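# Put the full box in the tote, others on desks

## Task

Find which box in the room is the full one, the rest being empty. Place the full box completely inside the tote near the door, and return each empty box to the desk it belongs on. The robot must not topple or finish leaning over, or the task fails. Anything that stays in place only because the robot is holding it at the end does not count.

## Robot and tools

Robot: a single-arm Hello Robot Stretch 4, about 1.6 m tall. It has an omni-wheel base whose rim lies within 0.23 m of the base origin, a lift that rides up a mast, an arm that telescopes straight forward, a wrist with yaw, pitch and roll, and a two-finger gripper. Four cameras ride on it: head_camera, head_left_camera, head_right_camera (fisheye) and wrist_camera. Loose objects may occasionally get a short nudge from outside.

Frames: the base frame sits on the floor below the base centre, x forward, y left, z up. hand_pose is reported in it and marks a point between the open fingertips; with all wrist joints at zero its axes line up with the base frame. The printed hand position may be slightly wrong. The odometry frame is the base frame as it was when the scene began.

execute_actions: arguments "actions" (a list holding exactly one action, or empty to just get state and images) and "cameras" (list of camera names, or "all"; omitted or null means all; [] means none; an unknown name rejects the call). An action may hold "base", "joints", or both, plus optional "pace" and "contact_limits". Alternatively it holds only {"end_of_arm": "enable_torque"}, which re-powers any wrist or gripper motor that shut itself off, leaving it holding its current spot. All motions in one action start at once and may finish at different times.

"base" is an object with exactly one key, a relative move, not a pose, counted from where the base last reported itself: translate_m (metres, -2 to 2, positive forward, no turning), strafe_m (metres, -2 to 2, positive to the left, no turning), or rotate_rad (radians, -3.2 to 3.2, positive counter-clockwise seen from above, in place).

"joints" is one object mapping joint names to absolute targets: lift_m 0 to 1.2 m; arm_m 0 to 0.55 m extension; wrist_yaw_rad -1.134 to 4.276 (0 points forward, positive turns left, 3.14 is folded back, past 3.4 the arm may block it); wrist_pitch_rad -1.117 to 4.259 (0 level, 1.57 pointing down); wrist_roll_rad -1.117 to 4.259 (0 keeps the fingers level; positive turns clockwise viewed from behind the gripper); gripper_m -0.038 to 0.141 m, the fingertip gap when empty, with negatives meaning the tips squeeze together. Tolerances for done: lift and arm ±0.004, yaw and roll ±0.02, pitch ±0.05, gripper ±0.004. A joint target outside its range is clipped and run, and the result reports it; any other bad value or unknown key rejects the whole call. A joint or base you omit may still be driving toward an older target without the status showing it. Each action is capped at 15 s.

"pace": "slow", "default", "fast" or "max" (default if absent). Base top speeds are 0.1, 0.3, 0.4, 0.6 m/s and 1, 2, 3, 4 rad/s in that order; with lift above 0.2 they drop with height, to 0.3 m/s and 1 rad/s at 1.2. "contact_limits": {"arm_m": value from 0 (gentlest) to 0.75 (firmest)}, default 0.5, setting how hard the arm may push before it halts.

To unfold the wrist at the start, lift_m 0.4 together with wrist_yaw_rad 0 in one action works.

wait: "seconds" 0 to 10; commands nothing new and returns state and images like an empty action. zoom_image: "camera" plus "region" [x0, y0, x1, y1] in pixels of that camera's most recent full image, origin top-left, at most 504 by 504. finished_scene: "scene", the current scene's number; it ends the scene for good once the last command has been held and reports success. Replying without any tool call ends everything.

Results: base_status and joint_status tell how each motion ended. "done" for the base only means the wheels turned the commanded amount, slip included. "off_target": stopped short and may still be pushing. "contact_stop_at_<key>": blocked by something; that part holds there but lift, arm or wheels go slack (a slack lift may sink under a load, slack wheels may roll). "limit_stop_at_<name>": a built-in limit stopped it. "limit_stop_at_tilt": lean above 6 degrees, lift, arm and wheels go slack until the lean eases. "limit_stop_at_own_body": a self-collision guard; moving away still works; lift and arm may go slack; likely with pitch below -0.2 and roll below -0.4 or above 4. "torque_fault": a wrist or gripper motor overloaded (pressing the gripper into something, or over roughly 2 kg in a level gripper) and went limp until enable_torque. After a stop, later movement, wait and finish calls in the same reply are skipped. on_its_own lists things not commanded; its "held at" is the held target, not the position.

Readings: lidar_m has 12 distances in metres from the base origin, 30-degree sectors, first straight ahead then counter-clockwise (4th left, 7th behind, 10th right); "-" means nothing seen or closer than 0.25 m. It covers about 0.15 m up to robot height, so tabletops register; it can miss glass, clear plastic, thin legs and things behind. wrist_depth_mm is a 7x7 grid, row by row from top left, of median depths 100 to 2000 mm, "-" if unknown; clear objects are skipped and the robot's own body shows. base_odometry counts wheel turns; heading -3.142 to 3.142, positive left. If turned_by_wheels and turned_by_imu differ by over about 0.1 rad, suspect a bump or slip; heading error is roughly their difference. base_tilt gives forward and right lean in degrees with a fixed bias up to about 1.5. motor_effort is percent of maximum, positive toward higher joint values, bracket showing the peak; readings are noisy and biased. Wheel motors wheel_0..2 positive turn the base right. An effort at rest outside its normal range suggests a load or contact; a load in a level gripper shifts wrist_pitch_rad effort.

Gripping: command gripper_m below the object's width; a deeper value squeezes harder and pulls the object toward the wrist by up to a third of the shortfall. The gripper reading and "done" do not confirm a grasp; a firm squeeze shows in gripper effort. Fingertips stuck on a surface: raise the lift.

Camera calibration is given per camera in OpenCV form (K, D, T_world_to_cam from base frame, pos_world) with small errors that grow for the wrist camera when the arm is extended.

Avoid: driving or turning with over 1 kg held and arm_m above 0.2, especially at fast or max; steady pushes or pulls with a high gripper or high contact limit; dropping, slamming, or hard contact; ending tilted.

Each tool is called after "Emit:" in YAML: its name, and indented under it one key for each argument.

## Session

Emit:
execute_actions:
  actions: []

Scene clock: 0.00 s.
base_odometry: x=+0.000 y=+0.000 heading=+0.000 (m, m, rad; odometry frame)
turned_by_wheels: +0.000 (rad since the last result)
turned_by_imu: +0.000 (rad since the last result)
base_tilt: forward=+0.6 right=+0.4 (deg)
lidar_m: 1.17 0.81 0.74 0.76 1.63 1.49 1.47 1.00 0.91 0.94 1.28 1.36
base_status: not commanded
joint_positions: lift_m=+0.286 arm_m=-0.001 wrist_yaw_rad=+3.103 wrist_pitch_rad=-0.014 wrist_roll_rad=+0.003 gripper_m=+0.057
joint_status: not commanded
motor_effort: lift_m=+19 arm_m=+0 wrist_yaw_rad=+0 wrist_pitch_rad=-7 wrist_roll_rad=-1 gripper_m=-2 wheel_0=+0 wheel_1=+0 wheel_2=+1 (%)
hand_pose: x=-0.1154 y=+0.0985 z=+0.4683 quat_wxyz=(+0.019, +0.007, +0.001, +1.000) (m; base frame)
wrist_depth_mm: - 138 1808 1756 1576 1464 1366 / - 129 1863 1808 1576 1464 1397 / 106 140 242 1756 1618 1464 1366 / 138 163 1921 1708 1618 1499 1397 / 1098 1397 1808 1756 1618 1499 1366 / 1098 1255 1281 1366 1430 1464 1397 / 1008 960 1042 114 1078 1182 1229
pictures: head_camera, head_left_camera, head_right_camera, wrist_camera
camera_calibration (this result's frames):
wrist_camera: T_world_to_cam=[[0.0837496, 0.990196, 0.111793, -0.156204], [0.0303609, 0.109599, -0.993512, 0.508687], [-0.996024, 0.0866004, -0.0208844, 0.116201], [0, 0, 0, 1]] pos_world=[0.113377, 0.0888577, 0.525276]
Images, in order (width x height): head_camera 420x560, head_left_camera 420x672, head_right_camera 420x672, wrist_camera 616x392.

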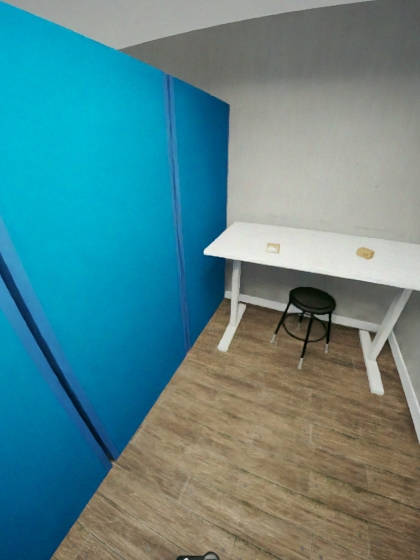

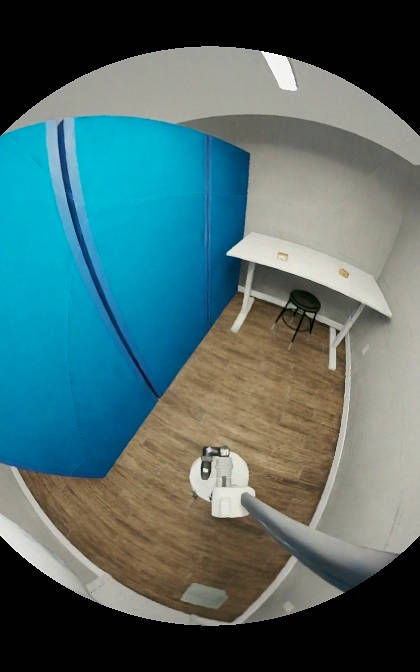

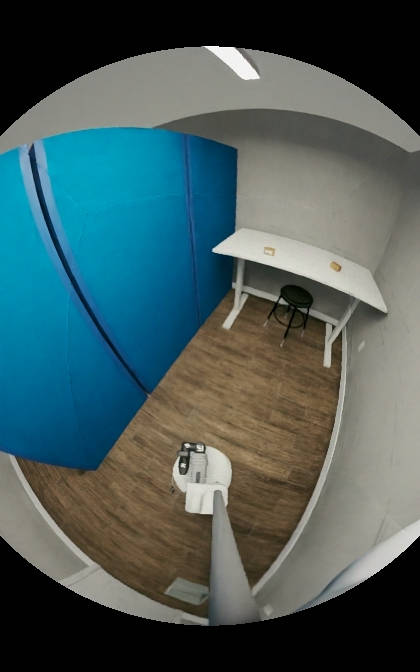

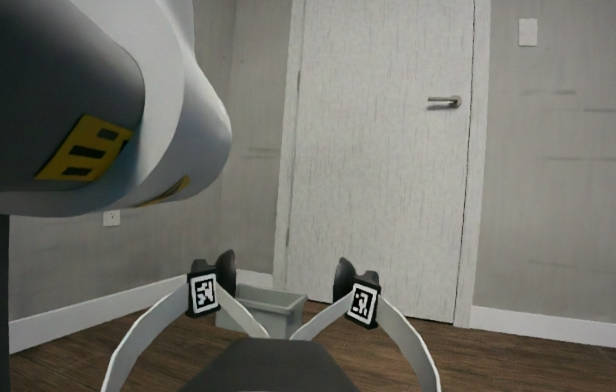

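Emit:
execute_actions:
  actions:
    - {"base":{"rotate_rad":-0.445},"joints":{"lift_m":0.5,"wrist_yaw_rad":0,"gripper_m":0.12},"pace":"fast"}
  cameras: []

Emit:
execute_actions:
  actions:
    - {"base":{"translate_m":0.7},"joints":{"lift_m":0.75,"wrist_pitch_rad":1.57},"pace":"fast"}
  cameras: ["head_camera"]

Scene clock: 3.03 s.
base_odometry: x=+0.000 y=+0.000 heading=-0.445 (m, m, rad; odometry frame)
turned_by_wheels: -0.445 (rad since the last result)
turned_by_imu: -0.454 (rad since the last result)
base_tilt: forward=+0.6 right=+0.4 (deg)
lidar_m: 1.36 1.07 0.79 0.74 0.79 1.60 1.52 1.11 0.96 0.89 0.97 1.35
base_status: done
joint_positions: lift_m=+0.500 arm_m=-0.001 wrist_yaw_rad=+0.000 wrist_pitch_rad=-0.014 wrist_roll_rad=+0.003 gripper_m=+0.120
joint_status: all done
motor_effort: lift_m=+22(24) arm_m=+0(0) wrist_yaw_rad=-1(5) wrist_pitch_rad=-7(7) wrist_roll_rad=-1(1) gripper_m=+4(7) wheel_0=+2(9) wheel_1=+1(10) wheel_2=+0(6) (%)
hand_pose: x=+0.4580 y=-0.0873 z=+0.6819 quat_wxyz=(+1.000, +0.001, -0.007, +0.000) (m; base frame)
wrist_depth_mm: 1205 1808 1983 1983 1983 1756 1255 / 1205 1808 1983 1983 - 1756 1229 / 1255 1576 1464 1499 1499 1499 1182 / 1308 1863 1983 - - 1537 1160 / 1308 1708 - - - 1661 1138 / 1308 1618 1756 - 204 1576 1138 / 1281 1397 1430 114 1576 1464 1138
pictures: none
No camera images: the call's "cameras" was empty. Leave "cameras" out to get every camera's image.

Scene clock: 6.07 s.
base_odometry: x=+0.632 y=-0.301 heading=-0.445 (m, m, rad; odometry frame)
turned_by_wheels: +0.000 (rad since the last result)
turned_by_imu: +0.000 (rad since the last result)
base_tilt: forward=+0.6 right=+0.4 (deg)
lidar_m: 0.66 0.70 0.78 0.74 0.80 1.09 1.77 1.28 0.97 0.93 0.98 0.71
base_status: done
joint_positions: lift_m=+0.750 arm_m=-0.001 wrist_yaw_rad=+0.000 wrist_pitch_rad=+1.570 wrist_roll_rad=+0.003 gripper_m=+0.120
joint_status: all done
motor_effort: lift_m=+22(25) arm_m=+0(0) wrist_yaw_rad=-1(1) wrist_pitch_rad=+0(1) wrist_roll_rad=-1(1) gripper_m=-1(0) wheel_0=+1(6) wheel_1=+1(4) wheel_2=+3(15) (%)
hand_pose: x=+0.1698 y=-0.0874 z=+0.6395 quat_wxyz=(+0.707, +0.001, +0.707, -0.001) (m; base frame)
wrist_depth_mm: 831 842 854 854 866 878 878 / 842 854 854 866 878 878 891 / 842 854 866 866 878 891 891 / 854 866 866 878 878 891 904 / 866 866 654 661 891 904 891 / 866 654 661 661 205 904 917 / 866 878 668 114 904 917 917
pictures: head_camera
Images, in order (width x height): head_camera 420x560.

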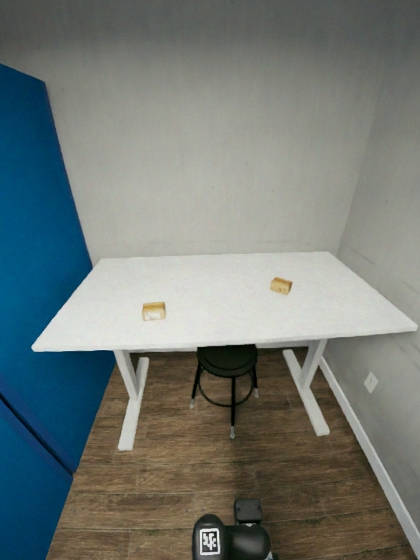

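Emit:
execute_actions:
  actions:
    - {"base":{"strafe_m":0.31},"joints":{"lift_m":1.16,"wrist_roll_rad":1.5},"pace":"fast"}
  cameras: []

Emit:
execute_actions:
  actions:
    - {"base":{"translate_m":0.32},"joints":{"arm_m":0.35},"pace":"fast"}
  cameras: ["wrist_camera"]

Scene clock: 9.13 s.
base_odometry: x=+0.765 y=-0.021 heading=-0.444 (m, m, rad; odometry frame)
turned_by_wheels: +0.000 (rad since the last result)
turned_by_imu: +0.000 (rad since the last result)
base_tilt: forward=+0.6 right=+0.5 (deg)
lidar_m: 0.64 0.62 0.46 0.43 0.46 0.64 2.21 1.78 1.30 1.24 0.99 0.70
base_status: done
joint_positions: lift_m=+1.160 arm_m=-0.001 wrist_yaw_rad=+0.000 wrist_pitch_rad=+1.570 wrist_roll_rad=+1.499 gripper_m=+0.120
joint_status: all done
motor_effort: lift_m=+22(23) arm_m=+0(0) wrist_yaw_rad=+1(0) wrist_pitch_rad=+0(0) wrist_roll_rad=+1(6) gripper_m=+1(0) wheel_0=+1(12) wheel_1=-1(12) wheel_2=+1(1) (%)
hand_pose: x=+0.1698 y=-0.0874 z=+1.0495 quat_wxyz=(+0.518, +0.482, +0.517, -0.482) (m; base frame)
wrist_depth_mm: 1229 1255 1281 1255 1308 1308 1366 / 1255 1255 1255 1308 1308 1336 1336 / 1229 1255 1281 1308 1308 1308 1366 / 1229 1281 1308 1098 1308 1336 1366 / 1255 1281 1308 1098 1098 462 1336 / 1255 1281 1281 1098 204 1336 1366 / 1060 1098 1160 114 1336 1336 1366
pictures: none
No camera images: the call's "cameras" was empty. Leave "cameras" out to get every camera's image.

Scene clock: 11.63 s.
base_odometry: x=+1.054 y=-0.158 heading=-0.444 (m, m, rad; odometry frame)
turned_by_wheels: +0.000 (rad since the last result)
turned_by_imu: +0.000 (rad since the last result)
base_tilt: forward=+0.6 right=+0.4 (deg)
lidar_m: 0.35 0.36 0.45 0.42 0.46 0.66 2.55 1.75 1.28 1.24 0.50 0.36
base_status: done
joint_positions: lift_m=+1.160 arm_m=+0.349 wrist_yaw_rad=+0.000 wrist_pitch_rad=+1.570 wrist_roll_rad=+1.500 gripper_m=+0.120
joint_status: all done
motor_effort: lift_m=+22(22) arm_m=+8(7) wrist_yaw_rad=-1(1) wrist_pitch_rad=+0(0) wrist_roll_rad=-1(1) gripper_m=-1(2) wheel_0=+3(8) wheel_1=+1(5) wheel_2=-1(10) (%)
hand_pose: x=+0.5199 y=-0.0874 z=+1.0495 quat_wxyz=(+0.518, +0.482, +0.517, -0.482) (m; base frame)
wrist_depth_mm: 310 315 320 325 327 1336 1336 / 312 317 322 325 330 1336 1336 / 314 319 322 327 330 1336 1336 / 317 319 322 325 334 1336 1366 / 317 320 325 278 334 1098 1336 / 317 320 324 330 204 1336 1366 / 319 324 325 114 338 1336 1366
pictures: wrist_camera
camera_calibration (this result's frames):
wrist_camera: T_world_to_cam=[[-0.981648, -0.18579, 0.0430102, 0.432929], [-0.184145, 0.982104, 0.0395166, 0.190807], [-0.0495823, 0.0308712, -0.998293, 1.30605], [0, 0, 0, 1]] pos_world=[0.524877, -0.147278, 1.27766]
Images, in order (width x height): wrist_camera 616x392.

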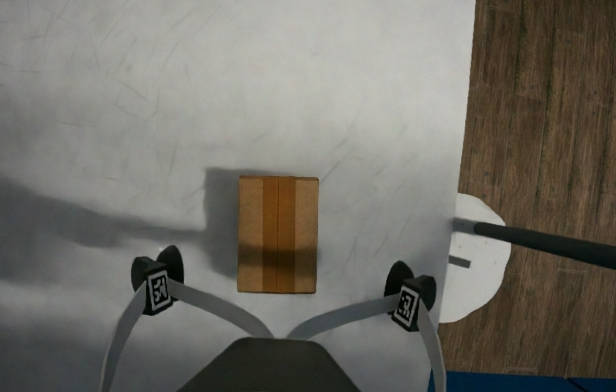

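Emit:
execute_actions:
  actions:
    - {"base":{"strafe_m":-0.014},"joints":{"arm_m":0.359,"wrist_roll_rad":1.45,"gripper_m":0.11,"lift_m":1.088}}
  cameras: ["wrist_camera","head_right_camera"]

Scene clock: 13.53 s.
base_odometry: x=+1.048 y=-0.171 heading=-0.444 (m, m, rad; odometry frame)
turned_by_wheels: +0.000 (rad since the last result)
turned_by_imu: +0.000 (rad since the last result)
base_tilt: forward=+0.6 right=+0.4 (deg)
lidar_m: 0.35 0.36 0.46 0.44 0.46 0.67 2.55 1.72 1.29 1.24 0.50 0.37
base_status: done
joint_positions: lift_m=+1.088 arm_m=+0.358 wrist_yaw_rad=+0.000 wrist_pitch_rad=+1.570 wrist_roll_rad=+1.451 gripper_m=+0.110
joint_status: all done
motor_effort: lift_m=+16(22) arm_m=+8(6) wrist_yaw_rad=+0(1) wrist_pitch_rad=+0(0) wrist_roll_rad=-2(3) gripper_m=+0(3) wheel_0=+3(9) wheel_1=-3(8) wheel_2=+0(3) (%)
hand_pose: x=+0.5288 y=-0.0874 z=+0.9780 quat_wxyz=(+0.529, +0.469, +0.529, -0.469) (m; base frame)
wrist_depth_mm: 243 246 250 253 256 262 1255 / 244 248 250 254 257 262 1255 / 245 249 252 255 258 263 1255 / 246 250 252 255 260 264 1255 / 248 250 253 206 259 265 1308 / 248 250 206 207 217 266 1308 / 250 252 254 114 263 768 1308
pictures: head_right_camera, wrist_camera
camera_calibration (this result's frames):
wrist_camera: T_world_to_cam=[[-0.971416, -0.233451, 0.0430244, 0.435161], [-0.231833, 0.971955, 0.0394661, 0.219652], [-0.0510312, 0.0283636, -0.998294, 1.23565], [0, 0, 0, 1]] pos_world=[0.536701, -0.146951, 1.20615]
Images, in order (width x height): head_right_camera 420x672, wrist_camera 616x392.

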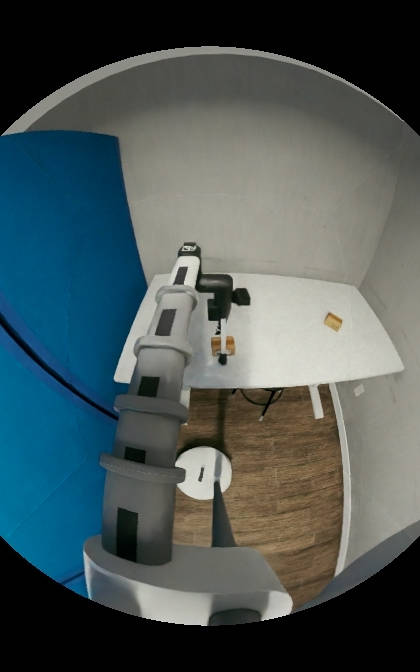

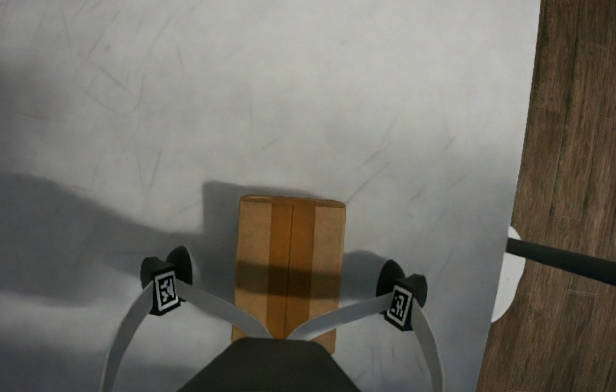

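Emit:
execute_actions:
  actions:
    - {"joints":{"gripper_m":0.02,"lift_m":1.084}}
  cameras: []

Emit:
execute_actions:
  actions:
    - {"joints":{"lift_m":1.12,"wrist_pitch_rad":0.9},"pace":"fast"}
  cameras: ["wrist_camera"]

Scene clock: 15.63 s.
base_odometry: x=+1.048 y=-0.171 heading=-0.444 (m, m, rad; odometry frame)
turned_by_wheels: +0.000 (rad since the last result)
turned_by_imu: +0.000 (rad since the last result)
base_tilt: forward=+0.6 right=+0.4 (deg)
lidar_m: 0.34 0.36 0.46 0.45 0.46 0.67 2.53 1.76 1.28 1.24 0.54 0.36
base_status: not commanded
joint_positions: lift_m=+1.084 arm_m=+0.358 wrist_yaw_rad=+0.000 wrist_pitch_rad=+1.570 wrist_roll_rad=+1.451 gripper_m=+0.020
joint_status: all done
motor_effort: lift_m=+17(19) arm_m=+8(8) wrist_yaw_rad=+0(0) wrist_pitch_rad=+0(3) wrist_roll_rad=-3(2) gripper_m=-19(19) wheel_0=+3(4) wheel_1=-2(3) wheel_2=+0(0) (%)
hand_pose: x=+0.5287 y=-0.0874 z=+0.9739 quat_wxyz=(+0.529, +0.469, +0.529, -0.469) (m; base frame)
wrist_depth_mm: 238 242 245 248 252 256 1255 / 238 242 246 249 253 256 1255 / 240 243 248 250 254 257 1255 / 241 244 247 250 255 258 1281 / 242 245 196 190 256 260 1281 / 243 245 189 190 195 262 1281 / 244 248 250 114 257 262 1281
pictures: none
No camera images: the call's "cameras" was empty. Leave "cameras" out to get every camera's image.

Scene clock: 16.53 s.
base_odometry: x=+1.048 y=-0.171 heading=-0.444 (m, m, rad; odometry frame)
turned_by_wheels: +0.000 (rad since the last result)
turned_by_imu: +0.000 (rad since the last result)
base_tilt: forward=+0.6 right=+0.4 (deg)
lidar_m: 0.34 0.35 0.47 0.43 0.47 0.65 2.56 1.74 1.29 1.21 0.52 0.36
base_status: not commanded
joint_positions: lift_m=+1.120 arm_m=+0.358 wrist_yaw_rad=+0.000 wrist_pitch_rad=+0.905 wrist_roll_rad=+1.451 gripper_m=+0.020
joint_status: all done
motor_effort: lift_m=+23(25) arm_m=+8(8) wrist_yaw_rad=-1(2) wrist_pitch_rad=-14(14) wrist_roll_rad=-2(3) gripper_m=-22(20) wheel_0=+4(3) wheel_1=-3(3) wheel_2=+0(0) (%)
hand_pose: x=+0.7068 y=-0.0874 z=+1.0711 quat_wxyz=(+0.673, +0.597, +0.327, -0.290) (m; base frame)
wrist_depth_mm: 512 569 466 387 327 285 258 / 521 569 455 379 324 282 255 / 535 569 445 373 319 279 253 / 544 544 436 349 315 276 250 / 559 535 195 190 309 270 248 / 574 484 190 190 194 266 242 / 574 488 424 114 300 256 240
pictures: wrist_camera
camera_calibration (this result's frames):
wrist_camera: T_world_to_cam=[[-0.79087, -0.233642, -0.565629, 1.12842], [-0.207021, 0.971904, -0.112002, 0.401905], [0.575906, 0.0285179, -0.817018, 0.700374], [0, 0, 0, 1]] pos_world=[0.572289, -0.146939, 1.2555]
Images, in order (width x height): wrist_camera 616x392.

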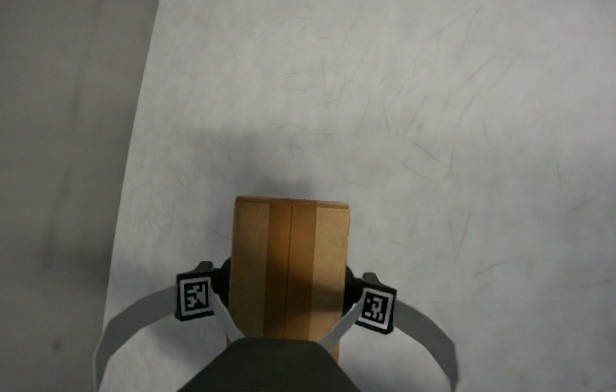

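Emit:
execute_actions:
  actions:
    - {"base":{"translate_m":-0.5},"joints":{"arm_m":0.0,"wrist_pitch_rad":0.0,"wrist_roll_rad":0,"lift_m":1.14}}
  cameras: []

Emit:
execute_actions:
  actions:
    - {"base":{"rotate_rad":-3.0},"joints":{"lift_m":0.55,"wrist_pitch_rad":1.57}}
  cameras: ["wrist_camera","head_camera"]

Scene clock: 20.23 s.
base_odometry: x=+0.597 y=+0.044 heading=-0.444 (m, m, rad; odometry frame)
turned_by_wheels: +0.000 (rad since the last result)
turned_by_imu: -0.001 (rad since the last result)
base_tilt: forward=+0.7 right=+0.5 (deg)
lidar_m: 0.84 0.63 0.47 0.45 0.48 0.68 2.04 1.72 1.27 1.22 1.23 0.89
base_status: done
joint_positions: lift_m=+1.140 arm_m=+0.001 wrist_yaw_rad=+0.000 wrist_pitch_rad=+0.007 wrist_roll_rad=+0.000 gripper_m=+0.020
joint_status: all done
motor_effort: lift_m=+23(27) arm_m=-8(8) wrist_yaw_rad=+0(2) wrist_pitch_rad=-20(23) wrist_roll_rad=-3(7) gripper_m=-17(24) wheel_0=-2(9) wheel_1=-2(6) wheel_2=+0(9) (%)
hand_pose: x=+0.4608 y=-0.0874 z=+1.3159 quat_wxyz=(+1.000, +0.000, +0.003, +0.000) (m; base frame)
wrist_depth_mm: 778 1182 1430 1430 1464 1499 1499 / 798 1205 1430 1464 1499 1499 1499 / 820 1229 1464 1499 1499 1499 1499 / 842 1308 1499 1464 1499 1537 1537 / 854 1308 196 190 1537 1537 1537 / 854 1025 190 190 194 1308 1366 / 831 759 788 114 866 878 946
pictures: none
No camera images: the call's "cameras" was empty. Leave "cameras" out to get every camera's image.

Scene clock: 24.07 s.
base_odometry: x=+0.597 y=+0.044 heading=+2.840 (m, m, rad; odometry frame)
turned_by_wheels: -2.999 (rad since the last result)
turned_by_imu: -3.059 (rad since the last result)
base_tilt: forward=+0.6 right=+0.4 (deg)
lidar_m: 1.72 1.56 1.25 1.24 1.13 0.86 0.85 0.57 0.44 0.42 0.49 0.77
base_status: done
joint_positions: lift_m=+0.550 arm_m=+0.001 wrist_yaw_rad=+0.000 wrist_pitch_rad=+1.570 wrist_roll_rad=+0.000 gripper_m=+0.020
joint_status: all done
motor_effort: lift_m=+18(21) arm_m=-8(8) wrist_yaw_rad=-1(3) wrist_pitch_rad=+0(15) wrist_roll_rad=-2(1) gripper_m=-22(20) wheel_0=+5(6) wheel_1=+3(10) wheel_2=+3(3) (%)
hand_pose: x=+0.1725 y=-0.0874 z=+0.4399 quat_wxyz=(+0.707, +0.000, +0.707, +0.000) (m; base frame)
wrist_depth_mm: 647 647 654 661 661 668 661 / 647 647 654 668 668 676 621 / 654 654 668 668 676 691 603 / 661 668 496 668 676 691 574 / 661 452 196 190 683 691 574 / 668 455 189 191 195 691 521 / 668 459 462 114 699 627 508
pictures: head_camera, wrist_camera
camera_calibration (this result's frames):
wrist_camera: T_world_to_cam=[[0.114645, -0.992424, 0.0441624, -0.141988], [-0.99284, -0.112965, 0.0388308, 0.195042], [-0.0335478, -0.048298, -0.998269, 0.67052], [0, 0, 0, 1]] pos_world=[0.232419, -0.0864943, 0.668056]
Images, in order (width x height): head_camera 420x560, wrist_camera 616x392.

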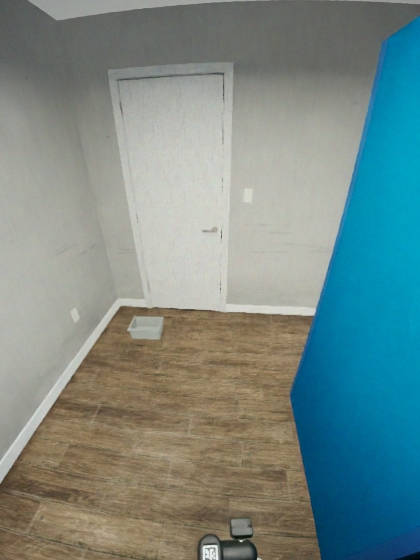

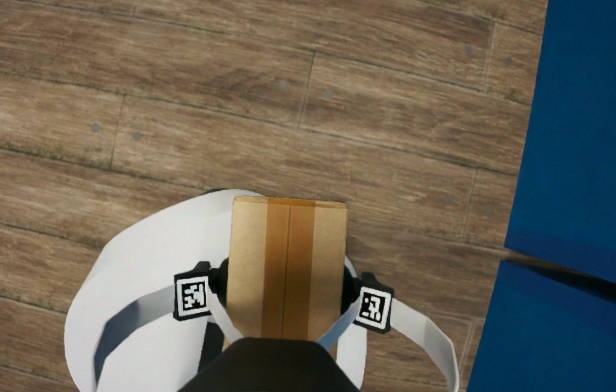

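Emit:
execute_actions:
  actions:
    - {"base":{"rotate_rad":0.365},"joints":{"lift_m":0.45,"wrist_roll_rad":0.35}}
  cameras: []

Emit:
execute_actions:
  actions:
    - {"base":{"translate_m":1.2},"joints":{"arm_m":0.35},"pace":"fast"}
  cameras: ["wrist_camera","head_camera"]

Scene clock: 26.17 s.
base_odometry: x=+0.597 y=+0.044 heading=-3.079 (m, m, rad; odometry frame)
turned_by_wheels: +0.365 (rad since the last result)
turned_by_imu: +0.371 (rad since the last result)
base_tilt: forward=+0.6 right=+0.4 (deg)
lidar_m: 1.68 1.28 1.23 1.30 0.90 0.85 0.67 0.48 0.44 0.47 0.65 2.02
base_status: done
joint_positions: lift_m=+0.450 arm_m=+0.001 wrist_yaw_rad=+0.000 wrist_pitch_rad=+1.570 wrist_roll_rad=+0.349 gripper_m=+0.020
joint_status: all done
motor_effort: lift_m=+18(19) arm_m=-8(8) wrist_yaw_rad=+0(1) wrist_pitch_rad=-1(0) wrist_roll_rad=+2(5) gripper_m=-19(24) wheel_0=-3(8) wheel_1=-3(6) wheel_2=+1(4) (%)
hand_pose: x=+0.1725 y=-0.0874 z=+0.3399 quat_wxyz=(+0.697, +0.123, +0.696, -0.123) (m; base frame)
wrist_depth_mm: 544 549 554 559 569 574 580 / 544 554 559 564 574 574 580 / 554 559 564 569 574 585 585 / 554 559 569 569 580 580 585 / 554 564 196 190 580 585 597 / 559 355 189 190 196 591 597 / 564 355 355 114 366 591 585
pictures: none
No camera images: the call's "cameras" was empty. Leave "cameras" out to get every camera's image.

Scene clock: 30.47 s.
base_odometry: x=-0.601 y=-0.031 heading=-3.079 (m, m, rad; odometry frame)
turned_by_wheels: +0.000 (rad since the last result)
turned_by_imu: +0.000 (rad since the last result)
base_tilt: forward=+0.6 right=+0.4 (deg)
lidar_m: 0.51 0.70 0.66 0.68 0.90 1.90 1.51 1.07 1.03 1.47 0.98 0.51
base_status: done
joint_positions: lift_m=+0.450 arm_m=+0.349 wrist_yaw_rad=+0.000 wrist_pitch_rad=+1.570 wrist_roll_rad=+0.350 gripper_m=+0.020
joint_status: all done
motor_effort: lift_m=+18(18) arm_m=+8(8) wrist_yaw_rad=-1(1) wrist_pitch_rad=+0(4) wrist_roll_rad=+0(1) gripper_m=-19(17) wheel_0=+2(7) wheel_1=+0(8) wheel_2=+3(16) (%)
hand_pose: x=+0.5199 y=-0.0874 z=+0.3398 quat_wxyz=(+0.697, +0.123, +0.696, -0.123) (m; base frame)
wrist_depth_mm: 539 549 549 559 564 569 574 / 544 549 530 521 564 574 580 / 549 554 559 564 564 580 585 / 554 554 559 564 574 580 591 / 554 564 196 191 574 585 591 / 559 564 190 191 195 591 591 / 564 569 574 114 585 597 603
pictures: head_camera, wrist_camera
camera_calibration (this result's frames):
wrist_camera: T_world_to_cam=[[-0.23147, -0.971854, 0.0438229, 0.00445741], [-0.971665, 0.233171, 0.0387166, 0.563049], [-0.0478451, -0.0336194, -0.998289, 0.591025], [0, 0, 0, 1]] pos_world=[0.576405, -0.107085, 0.568019]
Images, in order (width x height): head_camera 420x560, wrist_camera 616x392.

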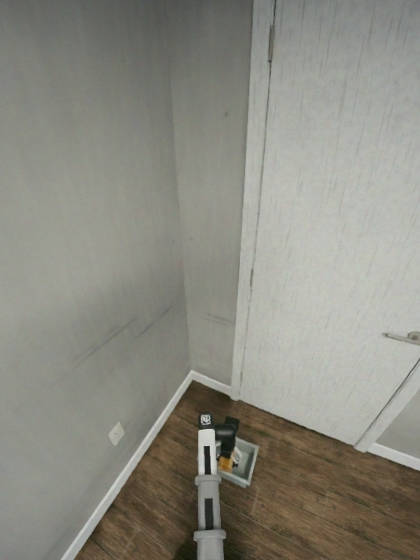

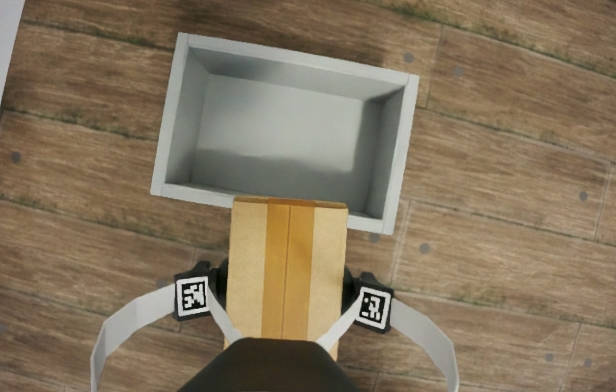

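Emit:
execute_actions:
  actions:
    - {"base":{"strafe_m":-0.021},"joints":{"arm_m":0.454,"wrist_roll_rad":0.48,"lift_m":0.33}}
  cameras: ["wrist_camera"]

Scene clock: 32.50 s.
base_odometry: x=-0.602 y=-0.010 heading=-3.079 (m, m, rad; odometry frame)
turned_by_wheels: +0.000 (rad since the last result)
turned_by_imu: +0.000 (rad since the last result)
base_tilt: forward=+0.6 right=+0.4 (deg)
lidar_m: 0.58 0.71 0.67 0.71 0.95 1.91 1.48 1.07 1.00 1.47 0.97 0.49
base_status: done
joint_positions: lift_m=+0.330 arm_m=+0.453 wrist_yaw_rad=+0.000 wrist_pitch_rad=+1.570 wrist_roll_rad=+0.479 gripper_m=+0.020
joint_status: all done
motor_effort: lift_m=+18(18) arm_m=+8(10) wrist_yaw_rad=+0(0) wrist_pitch_rad=+0(0) wrist_roll_rad=+1(4) gripper_m=-20(20) wheel_0=+0(10) wheel_1=+0(8) wheel_2=+0(4) (%)
hand_pose: x=+0.6237 y=-0.0874 z=+0.2199 quat_wxyz=(+0.687, +0.168, +0.687, -0.168) (m; base frame)
wrist_depth_mm: 424 427 436 436 445 452 455 / 427 433 439 442 445 452 455 / 433 362 436 442 389 455 462 / 433 399 439 445 445 459 462 / 436 404 195 191 449 462 466 / 439 327 190 191 195 466 473 / 442 449 449 114 462 466 473
pictures: wrist_camera
camera_calibration (this result's frames):
wrist_camera: T_world_to_cam=[[-0.355531, -0.933639, 0.0437721, 0.114492], [-0.933216, 0.357197, 0.0389565, 0.655434], [-0.0520065, -0.0269986, -0.998282, 0.479413], [0, 0, 0, 1]] pos_world=[0.6773, -0.114282, 0.448044]
Images, in order (width x height): wrist_camera 616x392.

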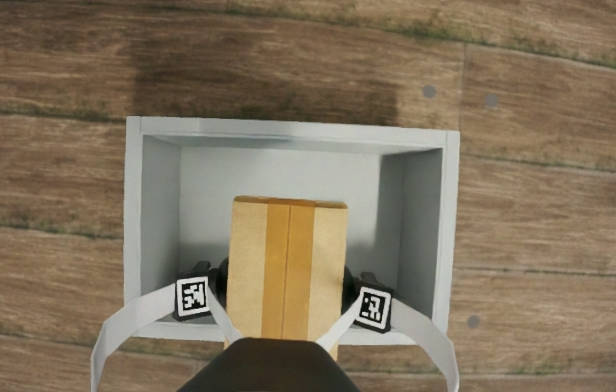

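Emit:
execute_actions:
  actions:
    - {"joints":{"lift_m":0.14}}
  cameras: ["wrist_camera"]

Emit:
execute_actions:
  actions:
    - {"joints":{"gripper_m":0.10}}
  cameras: []

Emit:
execute_actions:
  actions:
    - {"joints":{"lift_m":0.32},"pace":"fast"}
  cameras: ["wrist_camera","head_left_camera"]

Scene clock: 34.87 s.
base_odometry: x=-0.602 y=-0.010 heading=-3.079 (m, m, rad; odometry frame)
turned_by_wheels: +0.000 (rad since the last result)
turned_by_imu: +0.000 (rad since the last result)
base_tilt: forward=+0.6 right=+0.5 (deg)
lidar_m: 0.56 0.71 0.68 0.71 0.93 1.92 1.50 1.06 1.01 1.44 0.99 0.52
base_status: not commanded
joint_positions: lift_m=+0.140 arm_m=+0.453 wrist_yaw_rad=+0.000 wrist_pitch_rad=+1.570 wrist_roll_rad=+0.479 gripper_m=+0.020
joint_status: all done
motor_effort: lift_m=+18(18) arm_m=+8(8) wrist_yaw_rad=-1(0) wrist_pitch_rad=+0(1) wrist_roll_rad=+0(1) gripper_m=-18(15) wheel_0=+0(0) wheel_1=+0(0) wheel_2=+0(0) (%)
hand_pose: x=+0.6237 y=-0.0874 z=+0.0299 quat_wxyz=(+0.687, +0.168, +0.687, -0.168) (m; base frame)
wrist_depth_mm: 129 187 247 251 254 256 258 / 139 139 138 134 135 137 - / 194 245 249 251 254 224 189 / 197 248 250 252 256 255 193 / 198 249 196 190 258 251 190 / 198 242 189 190 195 246 187 / 198 244 254 114 259 225 -
pictures: wrist_camera
camera_calibration (this result's frames):
wrist_camera: T_world_to_cam=[[-0.355531, -0.933639, 0.0437721, 0.12281], [-0.933216, 0.357197, 0.0389565, 0.66284], [-0.0520065, -0.0269986, -0.998282, 0.289746], [0, 0, 0, 1]] pos_world=[0.677304, -0.114282, 0.258051]
Images, in order (width x height): wrist_camera 616x392.

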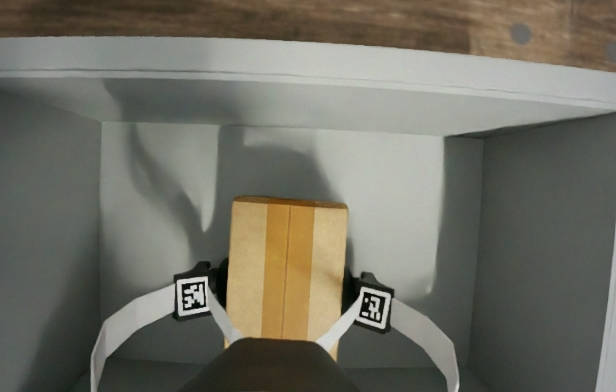

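Scene clock: 36.50 s.
base_odometry: x=-0.602 y=-0.010 heading=-3.079 (m, m, rad; odometry frame)
turned_by_wheels: +0.000 (rad since the last result)
turned_by_imu: +0.000 (rad since the last result)
base_tilt: forward=+0.6 right=+0.4 (deg)
lidar_m: 0.59 0.70 0.68 0.71 0.93 1.92 1.48 1.05 1.01 1.42 0.95 0.51
base_status: not commanded
joint_positions: lift_m=+0.140 arm_m=+0.453 wrist_yaw_rad=+0.000 wrist_pitch_rad=+1.570 wrist_roll_rad=+0.479 gripper_m=+0.100
joint_status: all done
motor_effort: lift_m=+18(18) arm_m=+8(8) wrist_yaw_rad=-1(0) wrist_pitch_rad=+0(0) wrist_roll_rad=+1(1) gripper_m=-1(18) wheel_0=+0(0) wheel_1=+0(0) wheel_2=+0(0) (%)
hand_pose: x=+0.6237 y=-0.0874 z=+0.0299 quat_wxyz=(+0.687, +0.168, +0.687, -0.168) (m; base frame)
wrist_depth_mm: 130 188 249 252 255 258 260 / 138 138 136 135 137 138 - / 194 246 249 252 254 225 189 / 197 249 251 253 257 254 193 / 198 250 229 205 258 251 190 / 198 250 204 206 220 246 186 / 197 244 254 114 260 240 -
pictures: none
No camera images: the call's "cameras" was empty. Leave "cameras" out to get every camera's image.

Scene clock: 38.00 s.
base_odometry: x=-0.602 y=-0.010 heading=-3.079 (m, m, rad; odometry frame)
turned_by_wheels: +0.000 (rad since the last result)
turned_by_imu: +0.000 (rad since the last result)
base_tilt: forward=+0.6 right=+0.4 (deg)
lidar_m: 0.59 0.71 0.66 0.71 0.95 1.91 1.50 1.06 0.99 1.44 0.96 0.51
base_status: not commanded
joint_positions: lift_m=+0.320 arm_m=+0.453 wrist_yaw_rad=+0.000 wrist_pitch_rad=+1.570 wrist_roll_rad=+0.479 gripper_m=+0.100
joint_status: all done
motor_effort: lift_m=+22(23) arm_m=+8(8) wrist_yaw_rad=+0(0) wrist_pitch_rad=-1(1) wrist_roll_rad=-1(1) gripper_m=-1(2) wheel_0=+0(0) wheel_1=+0(0) wheel_2=+0(0) (%)
hand_pose: x=+0.6237 y=-0.0874 z=+0.2095 quat_wxyz=(+0.687, +0.168, +0.687, -0.168) (m; base frame)
wrist_depth_mm: 415 418 424 430 436 439 445 / 421 424 427 433 439 442 445 / 421 355 424 433 375 445 449 / 424 397 430 433 439 442 452 / 427 332 433 387 442 449 455 / 430 315 319 387 221 455 462 / 430 439 320 114 452 455 462
pictures: head_left_camera, wrist_camera
camera_calibration (this result's frames):
wrist_camera: T_world_to_cam=[[-0.355532, -0.933639, 0.0437721, 0.114948], [-0.933216, 0.357197, 0.0389565, 0.655846], [-0.0520066, -0.0269986, -0.998282, 0.469106], [0, 0, 0, 1]] pos_world=[0.677311, -0.114282, 0.437719]
Images, in order (width x height): head_left_camera 420x672, wrist_camera 616x392.

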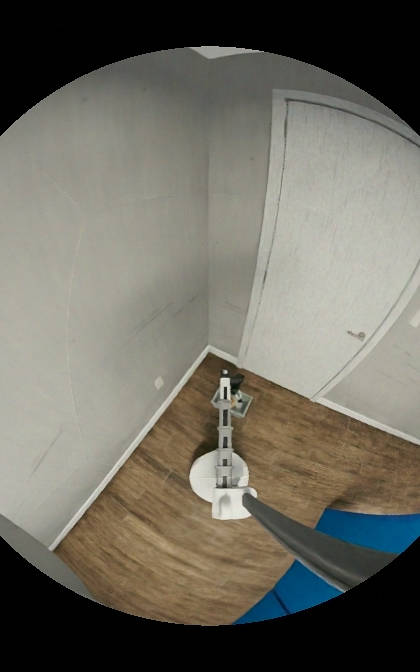

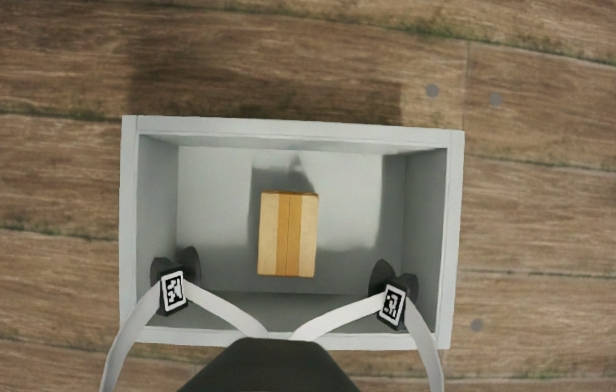

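Emit:
finished_scene:
  scene: 2

The scene is finished: the task was done.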